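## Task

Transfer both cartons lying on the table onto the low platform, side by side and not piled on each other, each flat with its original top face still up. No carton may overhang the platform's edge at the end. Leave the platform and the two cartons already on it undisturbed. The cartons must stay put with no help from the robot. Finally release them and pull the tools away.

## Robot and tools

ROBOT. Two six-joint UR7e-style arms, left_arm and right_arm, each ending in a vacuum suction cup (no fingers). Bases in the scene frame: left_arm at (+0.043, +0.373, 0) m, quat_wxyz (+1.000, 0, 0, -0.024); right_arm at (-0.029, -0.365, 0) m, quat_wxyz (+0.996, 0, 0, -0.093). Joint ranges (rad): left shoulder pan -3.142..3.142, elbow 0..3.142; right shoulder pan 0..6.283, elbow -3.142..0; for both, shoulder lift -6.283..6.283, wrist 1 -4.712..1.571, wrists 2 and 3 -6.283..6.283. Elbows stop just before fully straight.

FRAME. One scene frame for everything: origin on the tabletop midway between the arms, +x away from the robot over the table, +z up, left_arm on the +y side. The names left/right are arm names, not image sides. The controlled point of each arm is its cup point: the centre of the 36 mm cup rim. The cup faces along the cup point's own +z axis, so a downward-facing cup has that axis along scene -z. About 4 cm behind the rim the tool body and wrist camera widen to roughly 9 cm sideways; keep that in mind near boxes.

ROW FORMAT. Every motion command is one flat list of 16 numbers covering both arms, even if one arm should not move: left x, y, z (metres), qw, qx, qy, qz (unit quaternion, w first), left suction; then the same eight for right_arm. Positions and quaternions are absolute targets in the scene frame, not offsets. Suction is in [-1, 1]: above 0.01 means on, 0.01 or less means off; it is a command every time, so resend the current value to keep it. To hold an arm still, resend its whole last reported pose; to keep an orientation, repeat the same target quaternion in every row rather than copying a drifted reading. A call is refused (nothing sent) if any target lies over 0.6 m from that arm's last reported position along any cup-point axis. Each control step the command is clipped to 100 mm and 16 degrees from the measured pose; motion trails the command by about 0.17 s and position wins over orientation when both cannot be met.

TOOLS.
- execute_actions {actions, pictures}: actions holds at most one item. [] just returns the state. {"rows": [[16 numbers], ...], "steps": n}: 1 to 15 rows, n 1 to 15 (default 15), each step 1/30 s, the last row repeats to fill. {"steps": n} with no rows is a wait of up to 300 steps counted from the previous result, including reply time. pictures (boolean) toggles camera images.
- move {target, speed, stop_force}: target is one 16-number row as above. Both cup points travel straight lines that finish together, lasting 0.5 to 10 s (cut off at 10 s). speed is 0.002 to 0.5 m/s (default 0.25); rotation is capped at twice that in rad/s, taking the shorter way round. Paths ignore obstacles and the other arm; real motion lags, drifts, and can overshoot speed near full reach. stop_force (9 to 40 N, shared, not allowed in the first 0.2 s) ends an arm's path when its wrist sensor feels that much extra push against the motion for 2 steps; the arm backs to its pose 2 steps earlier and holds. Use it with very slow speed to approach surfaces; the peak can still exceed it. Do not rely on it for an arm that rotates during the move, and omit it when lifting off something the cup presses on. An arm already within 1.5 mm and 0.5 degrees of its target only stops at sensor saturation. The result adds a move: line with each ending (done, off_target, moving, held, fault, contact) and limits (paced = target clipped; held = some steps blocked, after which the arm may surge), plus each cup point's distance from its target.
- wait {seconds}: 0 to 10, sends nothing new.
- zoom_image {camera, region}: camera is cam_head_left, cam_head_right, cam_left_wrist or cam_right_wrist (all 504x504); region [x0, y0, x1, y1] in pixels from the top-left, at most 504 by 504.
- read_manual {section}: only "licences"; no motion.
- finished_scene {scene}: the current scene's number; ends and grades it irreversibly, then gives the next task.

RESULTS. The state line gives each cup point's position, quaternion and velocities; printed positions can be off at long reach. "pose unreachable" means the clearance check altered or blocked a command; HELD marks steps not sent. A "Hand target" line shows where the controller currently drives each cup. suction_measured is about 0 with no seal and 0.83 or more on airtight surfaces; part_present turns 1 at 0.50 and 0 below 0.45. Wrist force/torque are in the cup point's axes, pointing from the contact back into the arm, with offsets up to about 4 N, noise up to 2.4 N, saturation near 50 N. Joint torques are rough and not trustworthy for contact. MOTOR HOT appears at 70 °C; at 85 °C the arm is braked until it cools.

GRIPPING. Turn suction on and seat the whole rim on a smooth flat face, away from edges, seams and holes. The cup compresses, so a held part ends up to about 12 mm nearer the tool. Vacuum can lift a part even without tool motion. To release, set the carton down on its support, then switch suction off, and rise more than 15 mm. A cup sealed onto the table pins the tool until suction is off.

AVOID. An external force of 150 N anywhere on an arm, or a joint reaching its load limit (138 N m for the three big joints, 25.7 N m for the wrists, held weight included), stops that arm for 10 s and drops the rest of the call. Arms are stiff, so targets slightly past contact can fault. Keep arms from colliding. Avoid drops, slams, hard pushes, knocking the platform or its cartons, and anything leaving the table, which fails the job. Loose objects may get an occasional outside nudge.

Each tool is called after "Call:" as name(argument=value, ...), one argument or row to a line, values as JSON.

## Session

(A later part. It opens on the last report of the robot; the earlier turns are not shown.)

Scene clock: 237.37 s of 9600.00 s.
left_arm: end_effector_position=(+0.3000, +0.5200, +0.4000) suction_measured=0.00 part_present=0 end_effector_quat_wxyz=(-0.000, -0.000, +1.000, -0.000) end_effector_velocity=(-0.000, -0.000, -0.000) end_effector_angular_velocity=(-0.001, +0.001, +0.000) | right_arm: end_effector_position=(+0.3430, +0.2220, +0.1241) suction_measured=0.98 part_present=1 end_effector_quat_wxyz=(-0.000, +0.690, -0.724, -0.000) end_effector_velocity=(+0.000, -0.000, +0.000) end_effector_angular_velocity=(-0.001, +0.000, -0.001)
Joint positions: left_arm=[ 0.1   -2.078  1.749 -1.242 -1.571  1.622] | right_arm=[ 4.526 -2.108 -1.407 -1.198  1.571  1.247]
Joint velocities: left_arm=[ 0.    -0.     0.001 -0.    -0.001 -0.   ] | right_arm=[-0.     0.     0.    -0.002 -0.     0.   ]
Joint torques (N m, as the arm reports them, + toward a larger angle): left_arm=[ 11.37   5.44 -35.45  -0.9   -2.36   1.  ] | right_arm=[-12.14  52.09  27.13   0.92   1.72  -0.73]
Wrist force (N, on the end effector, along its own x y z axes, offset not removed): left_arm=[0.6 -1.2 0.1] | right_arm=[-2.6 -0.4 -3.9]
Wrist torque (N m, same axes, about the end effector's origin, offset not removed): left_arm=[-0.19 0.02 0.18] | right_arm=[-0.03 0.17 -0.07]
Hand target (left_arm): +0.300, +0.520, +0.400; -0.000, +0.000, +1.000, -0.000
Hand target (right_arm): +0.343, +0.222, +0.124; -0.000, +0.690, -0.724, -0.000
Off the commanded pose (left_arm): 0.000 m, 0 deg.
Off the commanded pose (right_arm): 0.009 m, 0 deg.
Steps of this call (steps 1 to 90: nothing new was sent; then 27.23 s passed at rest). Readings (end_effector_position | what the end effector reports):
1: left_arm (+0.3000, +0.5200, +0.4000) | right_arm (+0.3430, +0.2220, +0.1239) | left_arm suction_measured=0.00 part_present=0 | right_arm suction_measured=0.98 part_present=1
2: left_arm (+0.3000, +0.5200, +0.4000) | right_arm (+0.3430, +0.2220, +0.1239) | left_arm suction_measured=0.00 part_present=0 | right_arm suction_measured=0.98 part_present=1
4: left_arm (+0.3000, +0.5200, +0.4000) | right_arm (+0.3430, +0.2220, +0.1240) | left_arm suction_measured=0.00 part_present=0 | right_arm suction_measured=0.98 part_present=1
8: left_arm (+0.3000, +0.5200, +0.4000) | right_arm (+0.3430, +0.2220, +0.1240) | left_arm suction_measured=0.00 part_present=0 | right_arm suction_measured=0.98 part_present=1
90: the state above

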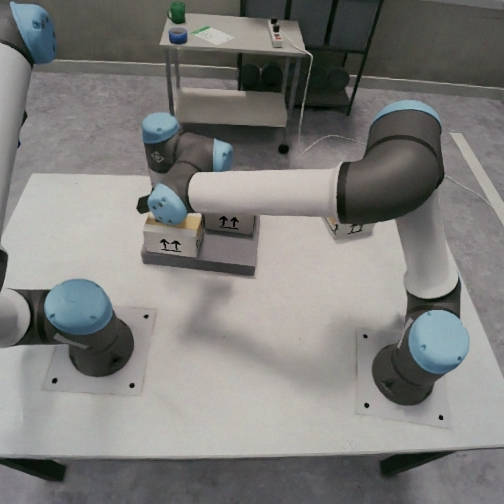

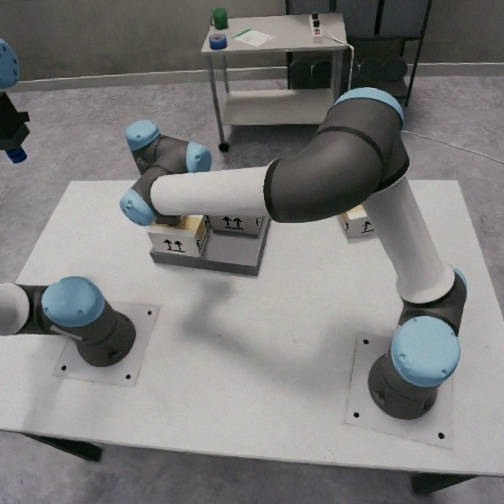

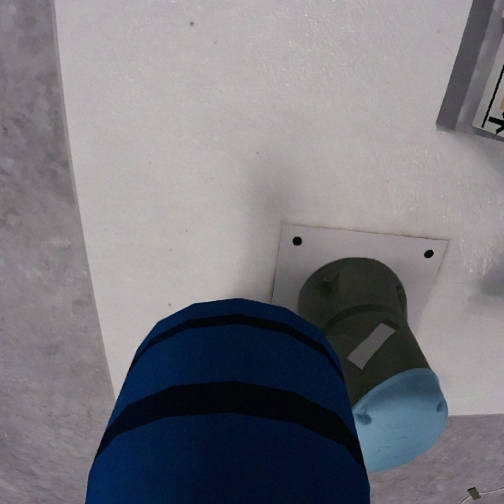

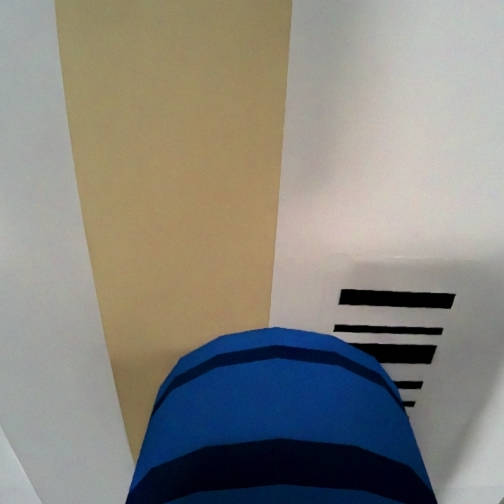

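Call:
execute_actions(
  actions=[
    {"rows":[[0.3,0.52,0.4,0,0,1,0,0,0.343,0.222,0.1255,0,0.69,-0.724,0,0]],"steps":12},
  ],
  pictures=false,
)

Call:
move(
  target=[0.3,0.52,0.4,0,0,1,0,0,0.343,0.222,0.165,0,0.69,-0.724,0,0],
  speed=0.05,
)

Call:
move(
  target=[0.3,0.52,0.4,0,0,1,0,0,0.343,0.15,0.28,0,0.69,-0.724,0,0],
  speed=0.2,
)

Call:
move(
  target=[0.3,0.52,0.4,0,0,1,0,0,0.461,-0.325,0.24,0,0.71,0.704,0,0],
  speed=0.3,
)

Scene clock: 249.90 s of 9600.00 s.
left_arm: end_effector_position=(+0.3000, +0.5200, +0.4000) suction_measured=0.00 part_present=0 end_effector_quat_wxyz=(-0.000, -0.000, +1.000, +0.000) end_effector_velocity=(-0.000, +0.000, -0.000) end_effector_angular_velocity=(+0.002, +0.000, +0.002) | right_arm: end_effector_position=(+0.3430, +0.2220, +0.1255) suction_measured=0.00 part_present=0 end_effector_quat_wxyz=(-0.000, +0.690, -0.724, -0.000) end_effector_velocity=(-0.002, +0.001, +0.000) end_effector_angular_velocity=(-0.001, +0.001, +0.001)
Joint positions: left_arm=[ 0.1   -2.078  1.749 -1.242 -1.571  1.622] | right_arm=[ 4.526 -2.107 -1.405 -1.201  1.571  1.247]
Joint velocities: left_arm=[ 0.     0.     0.    -0.     0.002 -0.001] | right_arm=[ 0.002  0.     0.001 -0.002  0.001  0.001]
Joint torques (N m, as the arm reports them, + toward a larger angle): left_arm=[ 10.34   5.26 -34.78  -0.73  -2.44   0.82] | right_arm=[-9.49 46.26 23.72 -1.34  1.55  1.61]
Wrist force (N, on the end effector, along its own x y z axes, offset not removed): left_arm=[-0.9 -2.3 -0.3] | right_arm=[-1.7 -1.6 -12.3]
Wrist torque (N m, same axes, about the end effector's origin, offset not removed): left_arm=[-0.35 0.31 0.02] | right_arm=[-0.34 0.19 -0.07]
Hand target (left_arm): +0.300, +0.520, +0.400; -0.000, +0.000, +1.000, -0.000
Hand target (right_arm): +0.343, +0.222, +0.125; -0.000, +0.690, -0.724, -0.000
Off the commanded pose (left_arm): 0.000 m, 0 deg.
Off the commanded pose (right_arm): 0.000 m, 0 deg.
Steps of this call (steps 1 to 90: nothing new was sent; then 9.13 s passed at rest; steps 91 to 102: all 12 steps of this action). Readings (end_effector_position | what the end effector reports):
91: left_arm (+0.3000, +0.5200, +0.4000) | right_arm (+0.3430, +0.2220, +0.1241) | left_arm suction_measured=0.00 part_present=0 | right_arm suction_measured=0.59 part_present=1
92: left_arm (+0.3000, +0.5200, +0.4000) | right_arm (+0.3430, +0.2221, +0.1244) | left_arm suction_measured=0.00 part_present=0 | right_arm suction_measured=0.16 part_present=0
94: left_arm (+0.3000, +0.5200, +0.4000) | right_arm (+0.3430, +0.2221, +0.1250) | left_arm suction_measured=0.00 part_present=0 | right_arm suction_measured=0.00 part_present=0
98: left_arm (+0.3000, +0.5200, +0.4000) | right_arm (+0.3430, +0.2220, +0.1254) | left_arm suction_measured=0.00 part_present=0 | right_arm suction_measured=0.00 part_present=0
102: the state above

Scene clock: 251.30 s of 9600.00 s.
left_arm: end_effector_position=(+0.3000, +0.5200, +0.4000) suction_measured=0.00 part_present=0 end_effector_quat_wxyz=(-0.000, -0.000, +1.000, +0.000) end_effector_velocity=(+0.000, -0.000, +0.000) end_effector_angular_velocity=(-0.000, -0.000, +0.001) | right_arm: end_effector_position=(+0.3430, +0.2220, +0.1648) suction_measured=0.00 part_present=0 end_effector_quat_wxyz=(-0.000, +0.690, -0.724, -0.000) end_effector_velocity=(-0.002, +0.001, +0.001) end_effector_angular_velocity=(-0.001, +0.002, +0.002)
Joint positions: left_arm=[ 0.1   -2.078  1.749 -1.242 -1.571  1.622] | right_arm=[ 4.526 -2.077 -1.346 -1.29   1.571  1.247]
Joint velocities: left_arm=[-0.    -0.    -0.     0.    -0.    -0.001] | right_arm=[ 0.002  0.     0.003 -0.005  0.001 -0.   ]
Joint torques (N m, as the arm reports them, + toward a larger angle): left_arm=[ 10.88   5.67 -34.82  -0.83  -2.41   0.74] | right_arm=[-8.57 52.3  29.34  0.25  0.62  1.64]
Wrist force (N, on the end effector, along its own x y z axes, offset not removed): left_arm=[1.0 -0.2 -0.8] | right_arm=[-0.4 -0.4 -0.4]
Wrist torque (N m, same axes, about the end effector's origin, offset not removed): left_arm=[-0.11 -0.10 0.18] | right_arm=[-0.15 0.11 -0.15]
Hand target (left_arm): +0.300, +0.520, +0.400; -0.000, +0.000, +1.000, -0.000
Hand target (right_arm): +0.343, +0.222, +0.165; -0.000, +0.690, -0.724, -0.000
Off the commanded pose (left_arm): 0.000 m, 0 deg.
Off the commanded pose (right_arm): 0.000 m, 0 deg.
move: done

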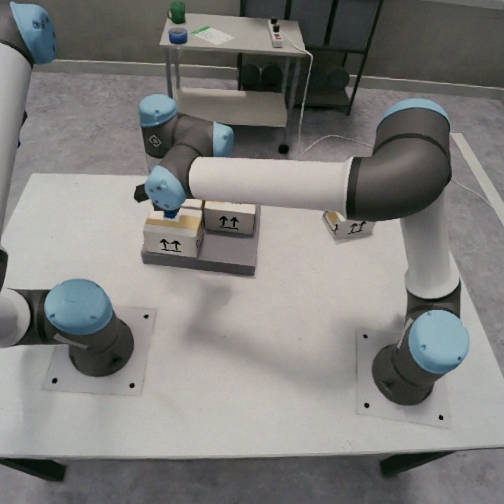

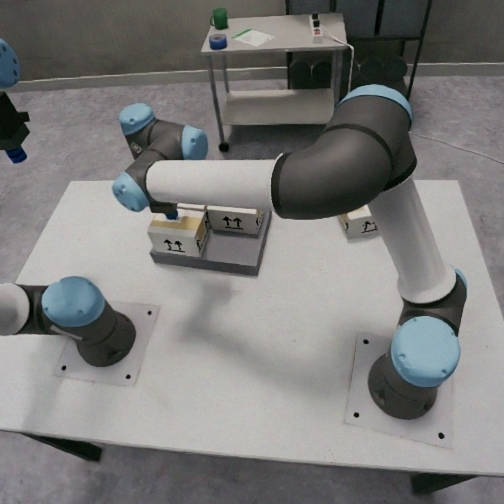

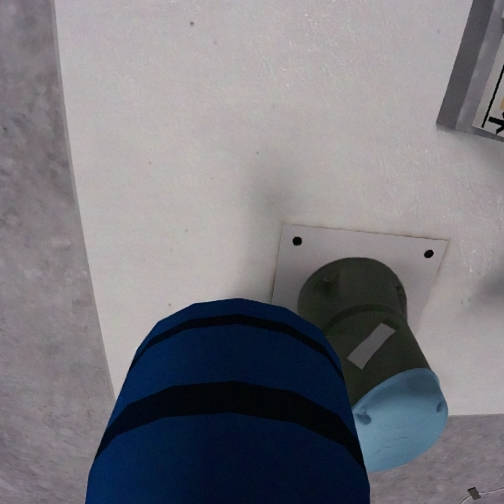

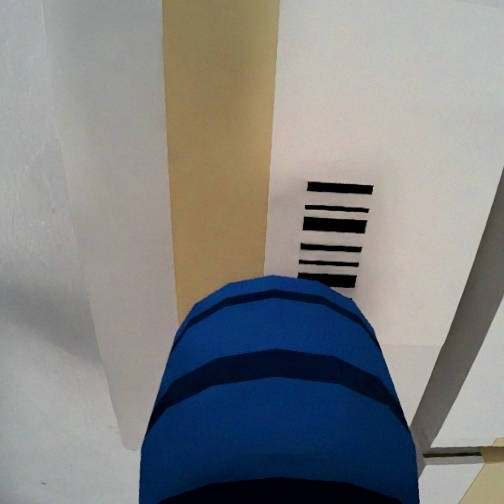

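Scene clock: 252.53 s of 9600.00 s.
left_arm: end_effector_position=(+0.3000, +0.5200, +0.4000) suction_measured=0.00 part_present=0 end_effector_quat_wxyz=(+0.000, -0.000, +1.000, -0.000) end_effector_velocity=(+0.000, +0.000, +0.000) end_effector_angular_velocity=(+0.002, -0.000, -0.002) | right_arm: end_effector_position=(+0.3430, +0.1501, +0.2799) suction_measured=0.00 part_present=0 end_effector_quat_wxyz=(-0.000, +0.690, -0.724, -0.000) end_effector_velocity=(+0.001, -0.002, +0.001) end_effector_angular_velocity=(-0.001, +0.001, -0.002)
Joint positions: left_arm=[ 0.1   -2.078  1.749 -1.242 -1.571  1.622] | right_arm=[ 4.484 -1.883 -1.326 -1.503  1.571  1.204]
Joint velocities: left_arm=[-0.     0.    -0.    -0.     0.002  0.002] | right_arm=[-0.002  0.002  0.001 -0.004  0.001 -0.   ]
Joint torques (N m, as the arm reports them, + toward a larger angle): left_arm=[ 11.08   5.01 -34.94  -0.81  -2.52   0.76] | right_arm=[-15.34  46.56  29.81   0.04  -0.87  -1.63]
Wrist force (N, on the end effector, along its own x y z axes, offset not removed): left_arm=[-2.6 0.8 -1.0] | right_arm=[-0.8 0.5 0.8]
Wrist torque (N m, same axes, about the end effector's origin, offset not removed): left_arm=[0.11 0.47 0.27] | right_arm=[-0.02 0.14 -0.03]
Hand target (left_arm): +0.300, +0.520, +0.400; -0.000, +0.000, +1.000, -0.000
Hand target (right_arm): +0.343, +0.150, +0.280; -0.000, +0.690, -0.724, -0.000
Off the commanded pose (left_arm): 0.000 m, 0 deg.
Off the commanded pose (right_arm): 0.000 m, 0 deg.
move: done

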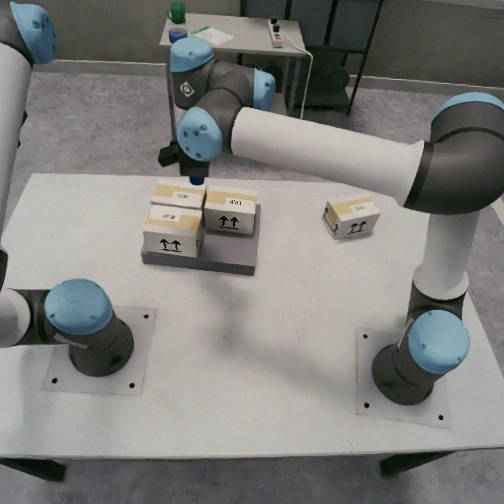

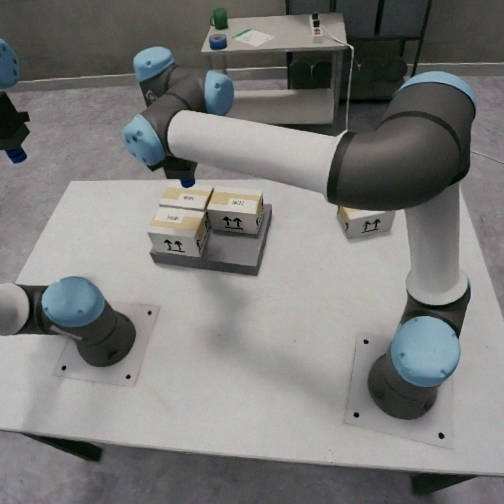

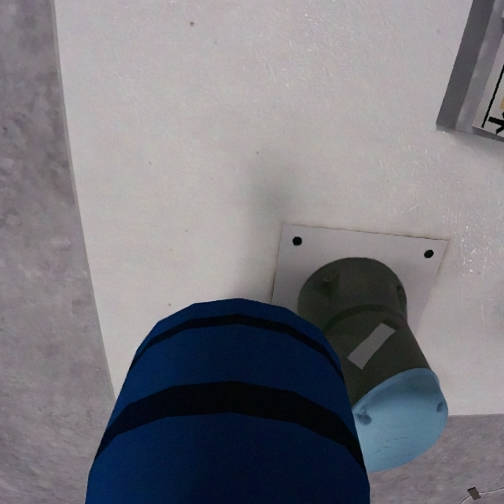

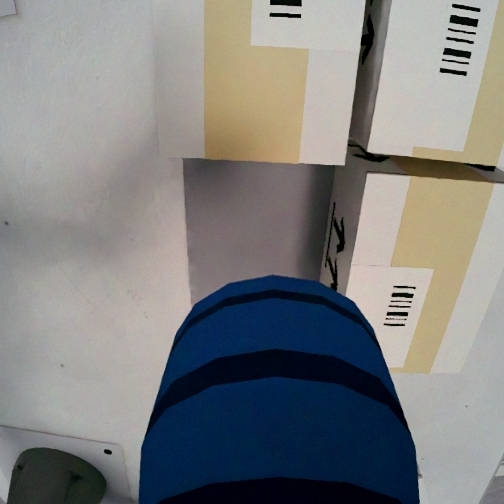

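Scene clock: 258.20 s of 9600.00 s.
left_arm: end_effector_position=(+0.3000, +0.5200, +0.4000) suction_measured=0.00 part_present=0 end_effector_quat_wxyz=(-0.000, -0.000, +1.000, -0.000) end_effector_velocity=(+0.000, -0.000, +0.000) end_effector_angular_velocity=(+0.000, -0.000, -0.000) | right_arm: end_effector_position=(+0.4611, -0.3248, +0.2401) suction_measured=0.00 part_present=0 end_effector_quat_wxyz=(-0.000, +0.710, +0.704, +0.000) end_effector_velocity=(+0.001, -0.001, +0.000) end_effector_angular_velocity=(-0.001, -0.001, -0.010)
Joint positions: left_arm=[ 0.1   -2.078  1.749 -1.242 -1.571  1.622] | right_arm=[ 3.684 -1.551 -1.814 -1.347  1.571  3.505]
Joint velocities: left_arm=[-0. -0. -0. -0.  0.  0.] | right_arm=[-0.002 -0.002  0.002  0.    -0.001  0.008]
Joint torques (N m, as the arm reports them, + toward a larger angle): left_arm=[ 10.16   5.34 -35.02  -0.9   -2.46   0.53] | right_arm=[-13.9   13.98  29.45   5.18  -2.25   0.96]
Wrist force (N, on the end effector, along its own x y z axes, offset not removed): left_arm=[1.7 0.7 0.2] | right_arm=[-1.2 -0.5 0.0]
Wrist torque (N m, same axes, about the end effector's origin, offset not removed): left_arm=[0.21 -0.16 0.17] | right_arm=[-0.18 0.20 -0.14]
Hand target (left_arm): +0.300, +0.520, +0.400; -0.000, +0.000, +1.000, -0.000
Hand target (right_arm): +0.461, -0.325, +0.240; -0.000, +0.710, +0.704, +0.000
Off the commanded pose (left_arm): 0.000 m, 0 deg.
Off the commanded pose (right_arm): 0.000 m, 0 deg.
move: done

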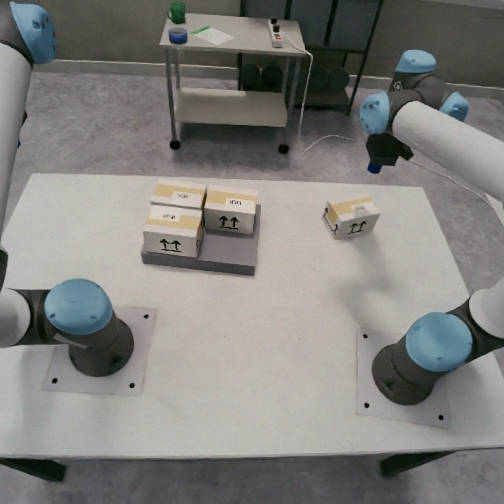

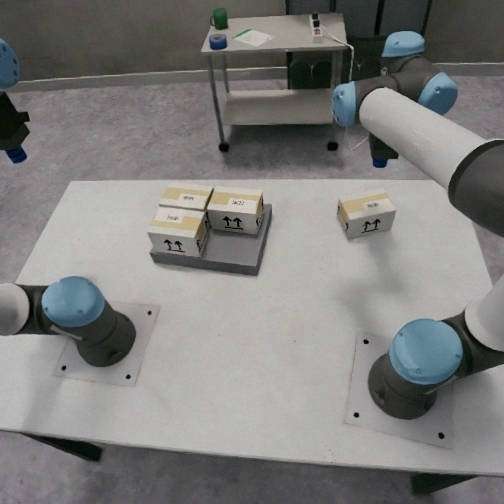

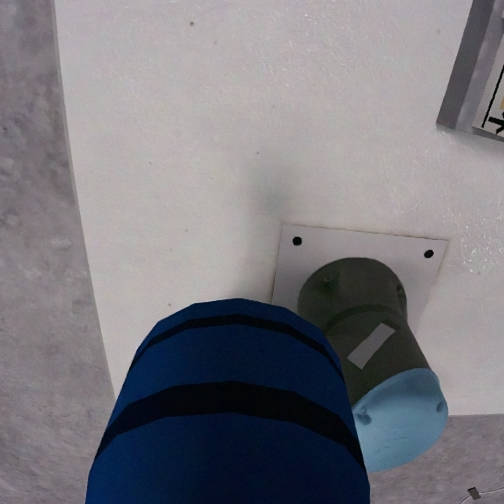

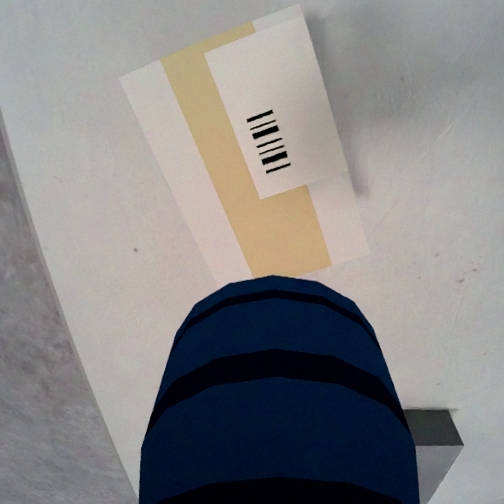

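Call:
move(
  target=[0.3,0.52,0.4,0,0,1,0,0,0.472,-0.321,0.17,0,0.569,0.822,0,0],
  speed=0.15,
)

Scene clock: 283.03 s of 9600.00 s.
left_arm: end_effector_position=(+0.3000, +0.5200, +0.4000) suction_measured=0.00 part_present=0 end_effector_quat_wxyz=(-0.000, -0.000, +1.000, -0.000) end_effector_velocity=(+0.000, -0.000, +0.000) end_effector_angular_velocity=(+0.000, -0.001, -0.001) | right_arm: end_effector_position=(+0.4719, -0.3209, +0.1702) suction_measured=0.00 part_present=0 end_effector_quat_wxyz=(+0.000, +0.569, +0.822, -0.000) end_effector_velocity=(+0.001, +0.001, -0.002) end_effector_angular_velocity=(+0.002, -0.003, +0.011)
Joint positions: left_arm=[ 0.1   -2.078  1.749 -1.242 -1.571  1.622] | right_arm=[ 3.684 -1.631 -1.919 -1.162  1.571  3.139]
Joint velocities: left_arm=[-0.    -0.    -0.001  0.    -0.     0.001] | right_arm=[ 0.001 -0.003 -0.002  0.009  0.001 -0.01 ]
Joint torques (N m, as the arm reports them, + toward a larger angle): left_arm=[  9.93   4.83 -35.23  -0.99  -2.43   0.49] | right_arm=[-8.38 18.84 11.4   5.35  1.74 -1.54]
Wrist force (N, on the end effector, along its own x y z axes, offset not removed): left_arm=[-0.6 -0.1 -2.4] | right_arm=[1.0 -0.2 1.3]
Wrist torque (N m, same axes, about the end effector's origin, offset not removed): left_arm=[0.07 0.19 0.06] | right_arm=[-0.14 -0.15 -0.12]
Hand target (left_arm): +0.300, +0.520, +0.400; -0.000, +0.000, +1.000, -0.000
Hand target (right_arm): +0.472, -0.321, +0.170; +0.000, +0.569, +0.822, -0.000
Off the commanded pose (left_arm): 0.000 m, 0 deg.
Off the commanded pose (right_arm): 0.000 m, 0 deg.
After step 90, 20.20 s passed at rest.
move: done

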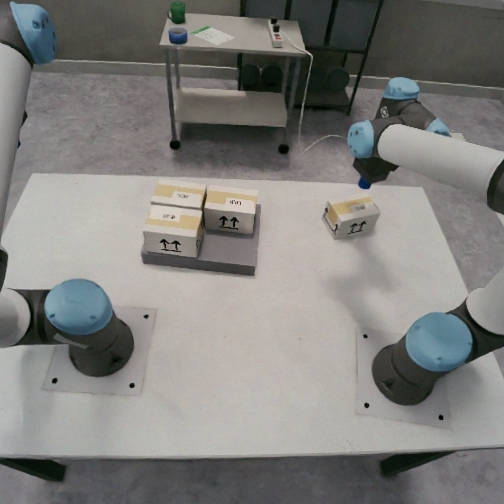

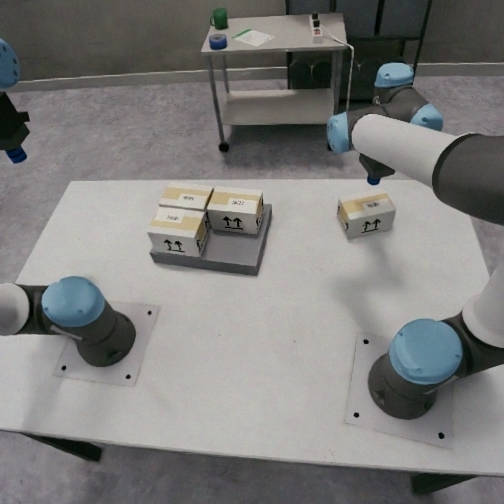

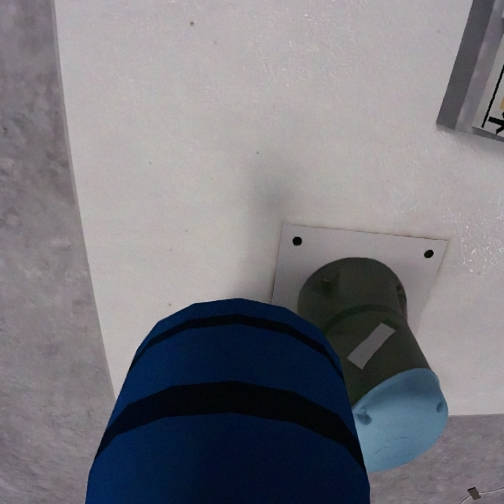

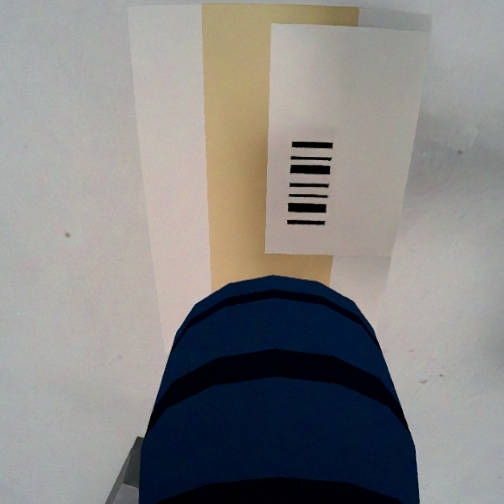

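Call:
move(
  target=[0.3,0.52,0.4,0,0,1,0,0,0.471,-0.317,0.10,0,0.581,0.814,0,0],
  speed=0.07,
)

Call:
move(
  target=[0.3,0.52,0.4,0,0,1,0,0,0.471,-0.317,0.072,0,0.581,0.814,0,0],
  speed=0.005,
  stop_force=9,
)

Scene clock: 304.40 s of 9600.00 s.
left_arm: end_effector_position=(+0.3000, +0.5200, +0.4000) suction_measured=0.00 part_present=0 end_effector_quat_wxyz=(-0.000, +0.000, +1.000, -0.000) end_effector_velocity=(-0.000, -0.000, -0.000) end_effector_angular_velocity=(-0.000, +0.000, +0.001) | right_arm: end_effector_position=(+0.4710, -0.3170, +0.1002) suction_measured=0.00 part_present=0 end_effector_quat_wxyz=(-0.000, +0.581, +0.814, +0.000) end_effector_velocity=(+0.000, +0.000, -0.002) end_effector_angular_velocity=(+0.000, -0.000, -0.001)
Joint positions: left_arm=[ 0.1   -2.078  1.749 -1.242 -1.571  1.622] | right_arm=[ 3.692 -1.717 -2.027 -0.969  1.571  3.175]
Joint velocities: left_arm=[-0.    -0.     0.     0.    -0.    -0.001] | right_arm=[ 0.    -0.003 -0.003  0.006  0.     0.001]
Joint torques (N m, as the arm reports them, + toward a larger angle): left_arm=[  9.39   5.25 -34.86  -0.94  -2.35   0.23] | right_arm=[15.04 17.77 10.09  5.28  0.6   1.66]
Wrist force (N, on the end effector, along its own x y z axes, offset not removed): left_arm=[0.9 0.2 -2.2] | right_arm=[-0.6 -0.9 -0.5]
Wrist torque (N m, same axes, about the end effector's origin, offset not removed): left_arm=[0.10 -0.07 0.15] | right_arm=[-0.24 0.15 -0.07]
Hand target (left_arm): +0.300, +0.520, +0.400; -0.000, +0.000, +1.000, -0.000
Hand target (right_arm): +0.471, -0.317, +0.100; -0.000, +0.581, +0.814, -0.000
Off the commanded pose (left_arm): 0.000 m, 0 deg.
Off the commanded pose (right_arm): 0.000 m, 0 deg.
After step 90, 16.97 s passed at rest.
move: done

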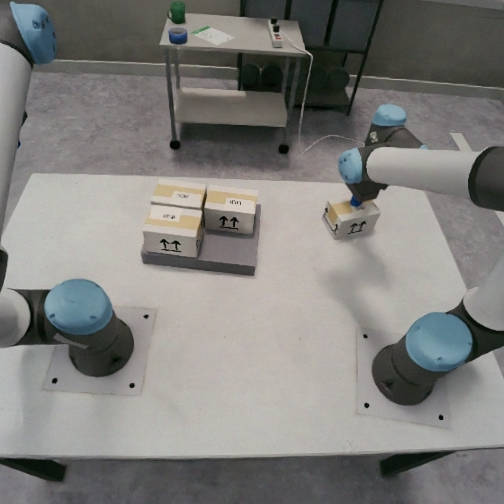

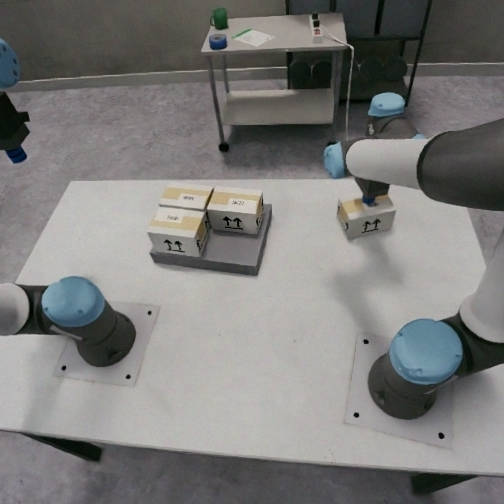

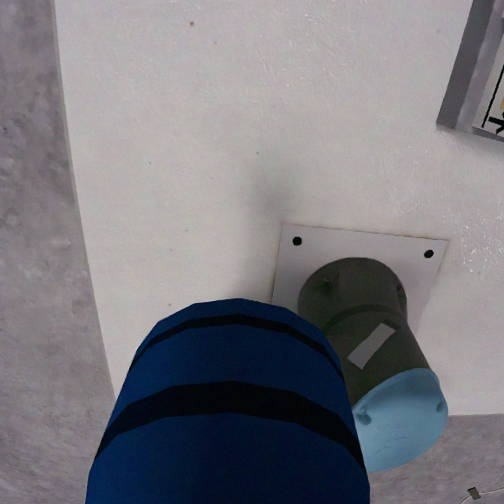

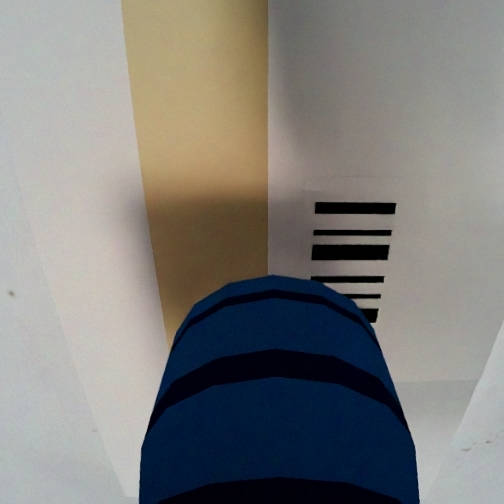

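Scene clock: 308.97 s of 9600.00 s.
left_arm: end_effector_position=(+0.3000, +0.5200, +0.4000) suction_measured=0.00 part_present=0 end_effector_quat_wxyz=(+0.000, +0.000, +1.000, -0.000) end_effector_velocity=(+0.000, +0.000, +0.000) end_effector_angular_velocity=(+0.001, -0.000, +0.000) | right_arm: end_effector_position=(+0.4709, -0.3170, +0.0792) suction_measured=0.00 part_present=0 end_effector_quat_wxyz=(-0.000, +0.581, +0.814, -0.000) end_effector_velocity=(+0.000, +0.000, +0.002) end_effector_angular_velocity=(-0.000, -0.000, +0.001)
Joint positions: left_arm=[ 0.1   -2.078  1.749 -1.242 -1.571  1.622] | right_arm=[ 3.692 -1.749 -2.054 -0.909  1.571  3.175]
Joint velocities: left_arm=[ 0.     0.    -0.    -0.     0.001 -0.   ] | right_arm=[ 0.     0.003  0.004 -0.006 -0.    -0.   ]
Joint torques (N m, as the arm reports them, + toward a larger angle): left_arm=[  9.21   5.31 -35.38  -0.93  -2.4    0.02] | right_arm=[14.94 31.09 21.89 -1.38 -2.2   1.58]
Wrist force (N, on the end effector, along its own x y z axes, offset not removed): left_arm=[-1.2 0.5 0.0] | right_arm=[-0.7 0.1 -9.5]
Wrist torque (N m, same axes, about the end effector's origin, offset not removed): left_arm=[0.03 0.27 0.14] | right_arm=[-0.08 0.17 -0.10]
Hand target (left_arm): +0.300, +0.520, +0.400; -0.000, +0.000, +1.000, -0.000
Hand target (right_arm): +0.471, -0.317, +0.079; -0.000, +0.581, +0.814, +0.000
Off the commanded pose (left_arm): 0.000 m, 0 deg.
Off the commanded pose (right_arm): 0.007 m, 0 deg.
move: contact (right_arm)

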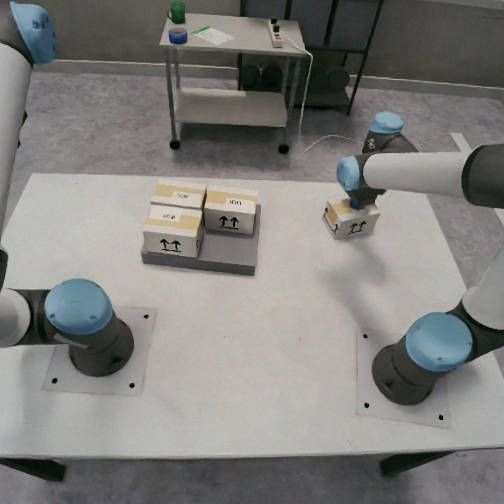

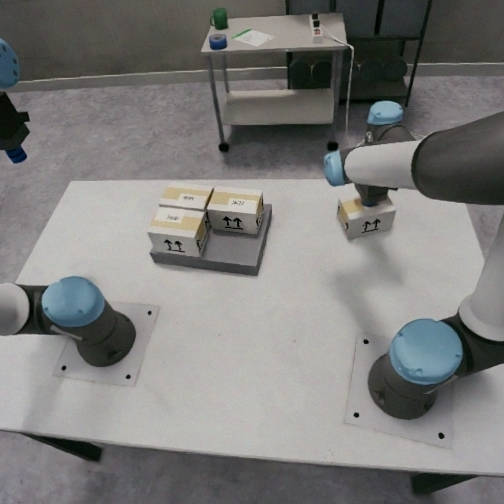

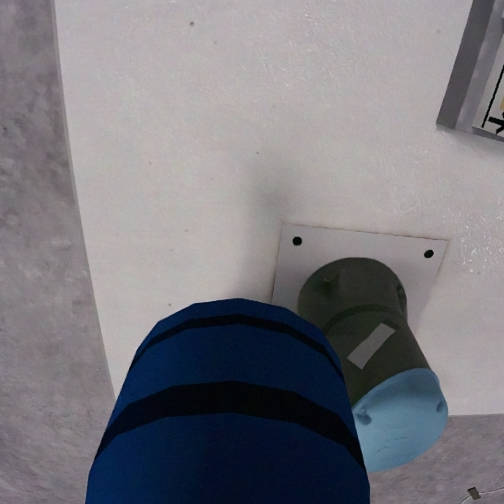

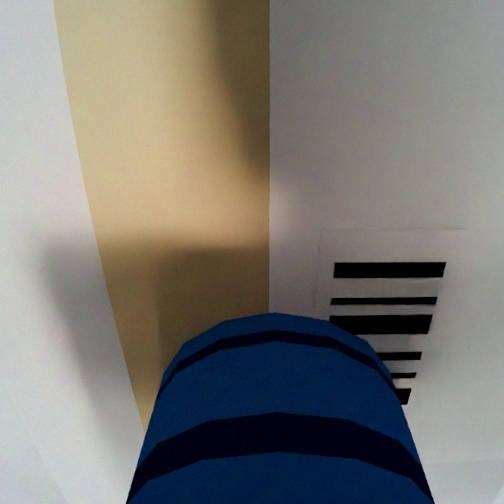

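Call:
execute_actions(
  actions=[
    {"rows":[[0.3,0.52,0.4,0,0,1,0,0,0.471,-0.317,0.078,0,0.581,0.814,0,1]],"steps":14},
  ],
  pictures=false,
)

Call:
move(
  target=[0.3,0.52,0.4,0,0,1,0,0,0.45,-0.28,0.25,0,0.581,0.814,0,1],
  speed=0.12,
)

Call:
move(
  target=[0.3,0.52,0.4,0,0,1,0,0,0.336,0.065,0.25,0,0.724,0.690,0,1],
  speed=0.2,
)

Call:
move(
  target=[0.3,0.52,0.4,0,0,1,0,0,0.334,0.068,0.145,0,0.724,0.690,0,1],
  speed=0.05,
)

Call:
zoom_image(
  camera="cam_head_left",
  region=[120,170,300,290],
)

Call:
zoom_image(
  camera="cam_head_right",
  region=[130,170,310,290],
)

Scene clock: 322.00 s of 9600.00 s.
left_arm: end_effector_position=(+0.3000, +0.5200, +0.4000) suction_measured=0.00 part_present=0 end_effector_quat_wxyz=(-0.000, -0.000, +1.000, +0.000) end_effector_velocity=(+0.000, +0.000, +0.000) end_effector_angular_velocity=(+0.000, -0.001, +0.000) | right_arm: end_effector_position=(+0.4710, -0.3170, +0.0780) suction_measured=0.96 part_present=1 end_effector_quat_wxyz=(-0.000, +0.581, +0.814, +0.000) end_effector_velocity=(+0.000, -0.000, -0.000) end_effector_angular_velocity=(-0.000, +0.000, -0.000)
Joint positions: left_arm=[ 0.1   -2.078  1.749 -1.242 -1.571  1.622] | right_arm=[ 3.692 -1.751 -2.055 -0.906  1.571  3.175]
Joint velocities: left_arm=[-0.     0.    -0.001 -0.     0.    -0.   ] | right_arm=[-0.    -0.001 -0.001  0.001 -0.    -0.   ]
Joint torques (N m, as the arm reports them, + toward a larger angle): left_arm=[  8.63   4.64 -34.83  -1.05  -2.48  -0.02] | right_arm=[14.53 21.49  9.87  5.63 -2.21  1.53]
Wrist force (N, on the end effector, along its own x y z axes, offset not removed): left_arm=[-0.8 1.5 0.0] | right_arm=[-1.0 -0.5 3.9]
Wrist torque (N m, same axes, about the end effector's origin, offset not removed): left_arm=[0.30 0.17 0.18] | right_arm=[-0.19 0.17 -0.03]
Hand target (left_arm): +0.300, +0.520, +0.400; -0.000, +0.000, +1.000, -0.000
Hand target (right_arm): +0.471, -0.317, +0.078; -0.000, +0.581, +0.814, -0.000
Off the commanded pose (left_arm): 0.000 m, 0 deg.
Off the commanded pose (right_arm): 0.000 m, 0 deg.
Steps of this call (steps 1 to 90: nothing new was sent; then 9.57 s passed at rest; steps 91 to 104: all 14 steps of this action). Readings (end_effector_position | what the end effector reports):
91: left_arm (+0.3000, +0.5200, +0.4000) | right_arm (+0.4710, -0.3170, +0.0794) | left_arm suction_measured=0.00 part_present=0 | right_arm suction_measured=0.20 part_present=0
92: left_arm (+0.3000, +0.5200, +0.4000) | right_arm (+0.4710, -0.3170, +0.0792) | left_arm suction_measured=0.00 part_present=0 | right_arm suction_measured=0.40 part_present=0
94: left_arm (+0.3000, +0.5200, +0.4000) | right_arm (+0.4710, -0.3170, +0.0787) | left_arm suction_measured=0.00 part_present=0 | right_arm suction_measured=0.65 part_present=1
98: left_arm (+0.3000, +0.5200, +0.4000) | right_arm (+0.4710, -0.3170, +0.0782) | left_arm suction_measured=0.00 part_present=0 | right_arm suction_measured=0.90 part_present=1
104: the state above

Scene clock: 324.20 s of 9600.00 s.
left_arm: end_effector_position=(+0.3000, +0.5200, +0.4000) suction_measured=0.00 part_present=0 end_effector_quat_wxyz=(-0.000, -0.000, +1.000, +0.000) end_effector_velocity=(-0.000, +0.000, -0.000) end_effector_angular_velocity=(+0.001, +0.000, -0.000) | right_arm: end_effector_position=(+0.4500, -0.2800, +0.2499) suction_measured=0.98 part_present=1 end_effector_quat_wxyz=(-0.000, +0.581, +0.814, +0.000) end_effector_velocity=(+0.000, +0.000, +0.002) end_effector_angular_velocity=(+0.001, -0.001, -0.001)
Joint positions: left_arm=[ 0.1   -2.078  1.749 -1.242 -1.571  1.622] | right_arm=[ 3.781 -1.533 -1.805 -1.374  1.571  3.264]
Joint velocities: left_arm=[-0.    -0.     0.    -0.     0.001  0.   ] | right_arm=[ 0.001  0.001  0.004 -0.004  0.     0.001]
Joint torques (N m, as the arm reports them, + toward a larger angle): left_arm=[  8.64   4.96 -34.6   -0.92  -2.42  -0.17] | right_arm=[14.63 32.98 31.16  0.81 -1.64  1.9 ]
Wrist force (N, on the end effector, along its own x y z axes, offset not removed): left_arm=[-1.6 0.6 1.0] | right_arm=[1.0 -1.0 3.1]
Wrist torque (N m, same axes, about the end effector's origin, offset not removed): left_arm=[0.23 0.44 0.18] | right_arm=[-0.25 -0.18 -0.19]
Hand target (left_arm): +0.300, +0.520, +0.400; -0.000, +0.000, +1.000, -0.000
Hand target (right_arm): +0.450, -0.280, +0.250; -0.000, +0.581, +0.814, -0.000
Off the commanded pose (left_arm): 0.000 m, 0 deg.
Off the commanded pose (right_arm): 0.000 m, 0 deg.
move: done

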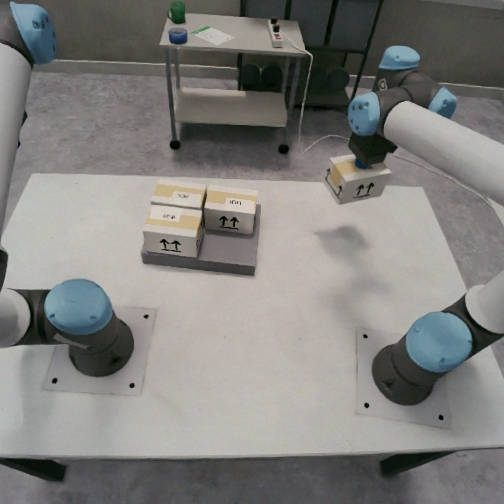

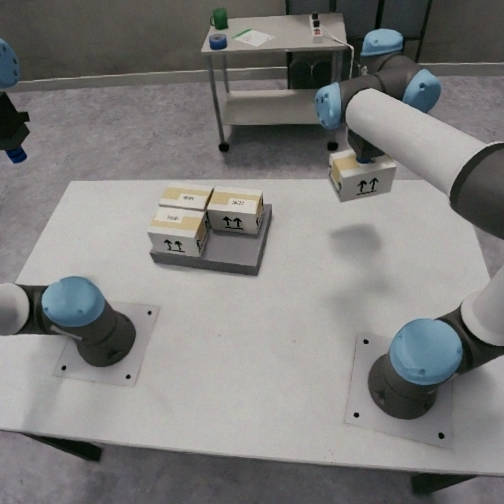

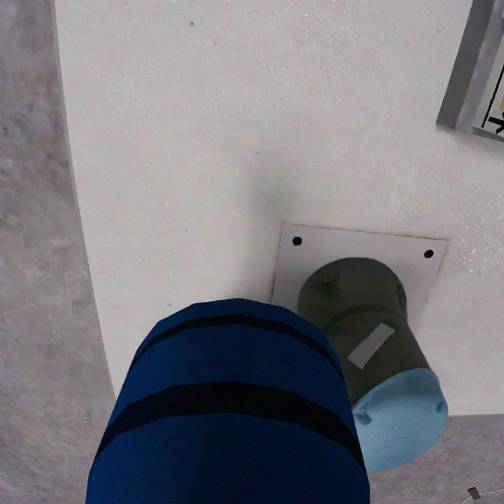

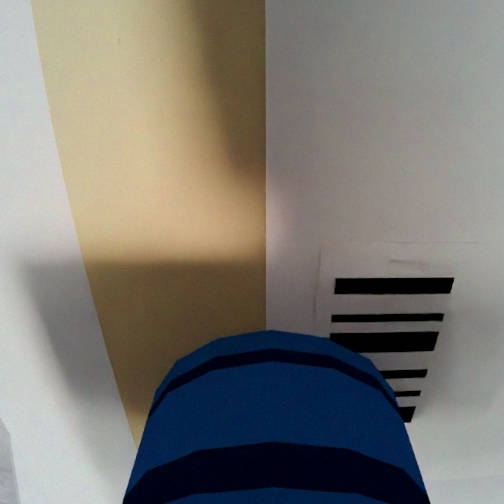

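Scene clock: 326.57 s of 9600.00 s.
left_arm: end_effector_position=(+0.3000, +0.5200, +0.4000) suction_measured=0.00 part_present=0 end_effector_quat_wxyz=(-0.000, -0.000, +1.000, -0.000) end_effector_velocity=(-0.000, -0.000, -0.000) end_effector_angular_velocity=(-0.001, +0.001, -0.002) | right_arm: end_effector_position=(+0.3359, +0.0648, +0.2500) suction_measured=0.98 part_present=1 end_effector_quat_wxyz=(+0.000, +0.724, +0.690, -0.000) end_effector_velocity=(-0.001, +0.002, +0.000) end_effector_angular_velocity=(-0.001, +0.001, -0.001)
Joint positions: left_arm=[ 0.1   -2.078  1.749 -1.242 -1.571  1.622] | right_arm=[ 4.433 -1.72  -1.607 -1.386  1.571  4.295]
Joint velocities: left_arm=[-0.     0.     0.     0.    -0.001  0.002] | right_arm=[ 0.003 -0.003  0.004 -0.002  0.     0.004]
Joint torques (N m, as the arm reports them, + toward a larger angle): left_arm=[  9.13   4.66 -34.47  -1.06  -2.4   -0.1 ] | right_arm=[14.98 24.44 30.05  0.54 -2.22  1.8 ]
Wrist force (N, on the end effector, along its own x y z axes, offset not removed): left_arm=[-0.9 -0.3 -0.7] | right_arm=[-0.8 1.2 3.9]
Wrist torque (N m, same axes, about the end effector's origin, offset not removed): left_arm=[-0.10 0.19 0.08] | right_arm=[0.09 0.11 -0.12]
Hand target (left_arm): +0.300, +0.520, +0.400; -0.000, +0.000, +1.000, -0.000
Hand target (right_arm): +0.336, +0.065, +0.250; +0.000, +0.724, +0.690, -0.000
Off the commanded pose (left_arm): 0.000 m, 0 deg.
Off the commanded pose (right_arm): 0.000 m, 0 deg.
move: done

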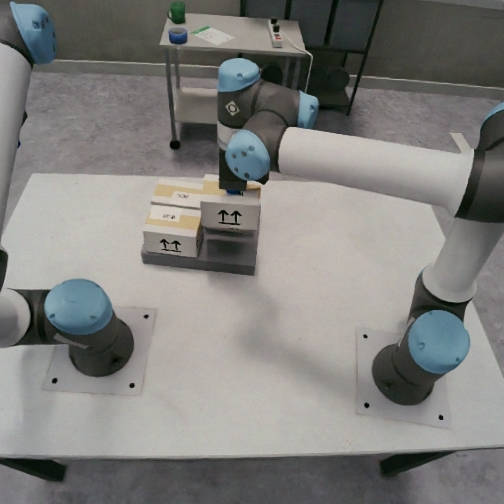

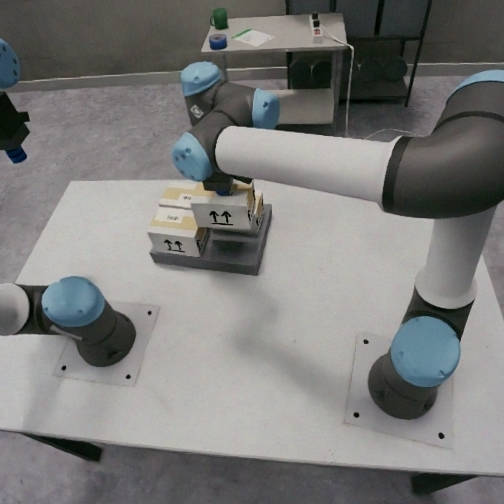

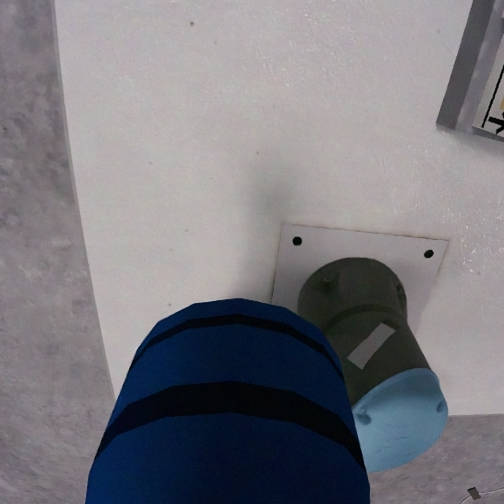

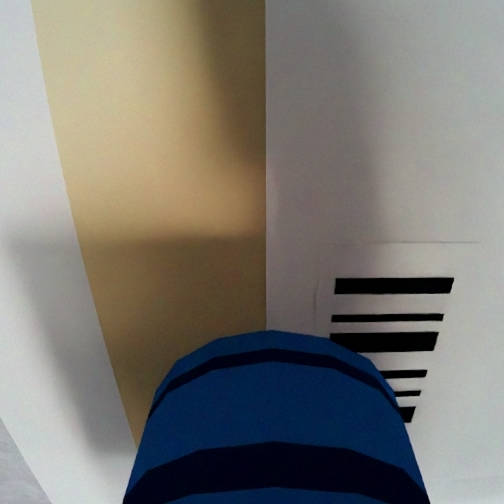

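Scene clock: 329.03 s of 9600.00 s.
left_arm: end_effector_position=(+0.3000, +0.5200, +0.4000) suction_measured=0.00 part_present=0 end_effector_quat_wxyz=(-0.000, -0.000, +1.000, +0.000) end_effector_velocity=(+0.000, -0.000, -0.000) end_effector_angular_velocity=(-0.001, -0.000, -0.000) | right_arm: end_effector_position=(+0.3340, +0.0680, +0.1452) suction_measured=0.98 part_present=1 end_effector_quat_wxyz=(+0.000, +0.724, +0.690, -0.000) end_effector_velocity=(-0.001, +0.000, -0.002) end_effector_angular_velocity=(-0.001, +0.001, +0.002)
Joint positions: left_arm=[ 0.1   -2.078  1.749 -1.242 -1.571  1.622] | right_arm=[ 4.438 -1.8   -1.792 -1.121  1.571  4.301]
Joint velocities: left_arm=[-0.    -0.     0.    -0.    -0.001 -0.   ] | right_arm=[ 0.002 -0.002 -0.003  0.005  0.001  0.   ]
Joint torques (N m, as the arm reports them, + toward a larger angle): left_arm=[  8.71   5.17 -34.18  -1.05  -2.44  -0.25] | right_arm=[15.   27.12 10.98  5.72  1.87  1.61]
Wrist force (N, on the end effector, along its own x y z axes, offset not removed): left_arm=[-1.5 -2.3 -0.2] | right_arm=[-0.9 -1.2 4.6]
Wrist torque (N m, same axes, about the end effector's origin, offset not removed): left_arm=[-0.40 0.38 0.16] | right_arm=[-0.35 0.15 -0.06]
Hand target (left_arm): +0.300, +0.520, +0.400; -0.000, +0.000, +1.000, -0.000
Hand target (right_arm): +0.334, +0.068, +0.145; +0.000, +0.724, +0.690, -0.000
Off the commanded pose (left_arm): 0.000 m, 0 deg.
Off the commanded pose (right_arm): 0.000 m, 0 deg.
move: done

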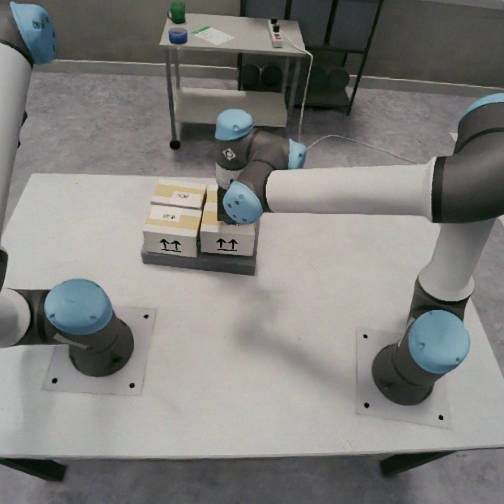

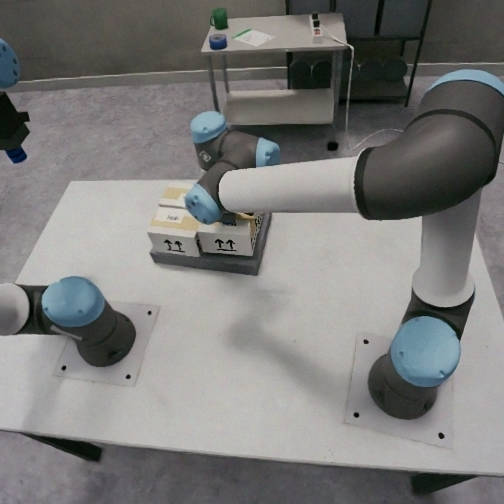

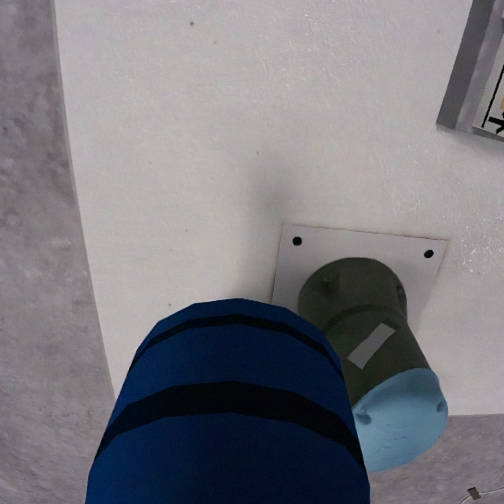

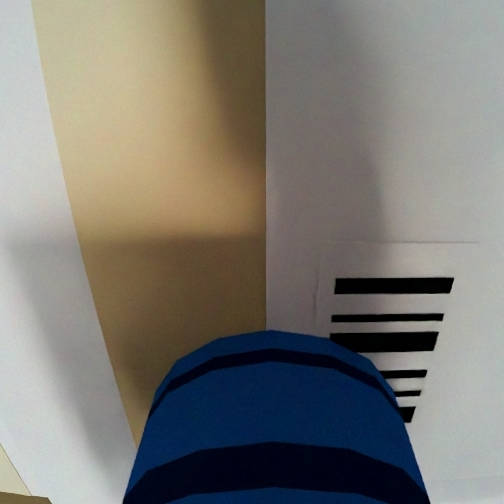

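Region (120, 170, 300, 290) of cam_head_left's 504x504 image, scaled by 2.800, with more detail than that image has.

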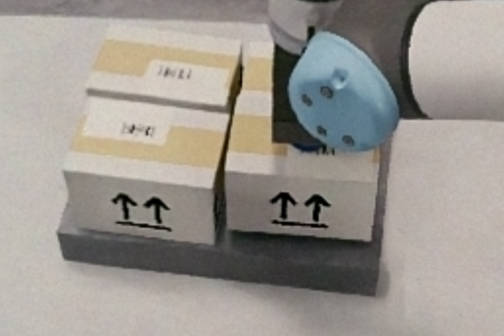

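Region (130, 170, 310, 290) of cam_head_right's 504x504 image, scaled by 2.800, with more detail than that image has.

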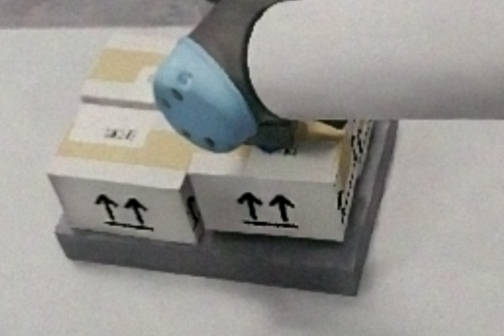

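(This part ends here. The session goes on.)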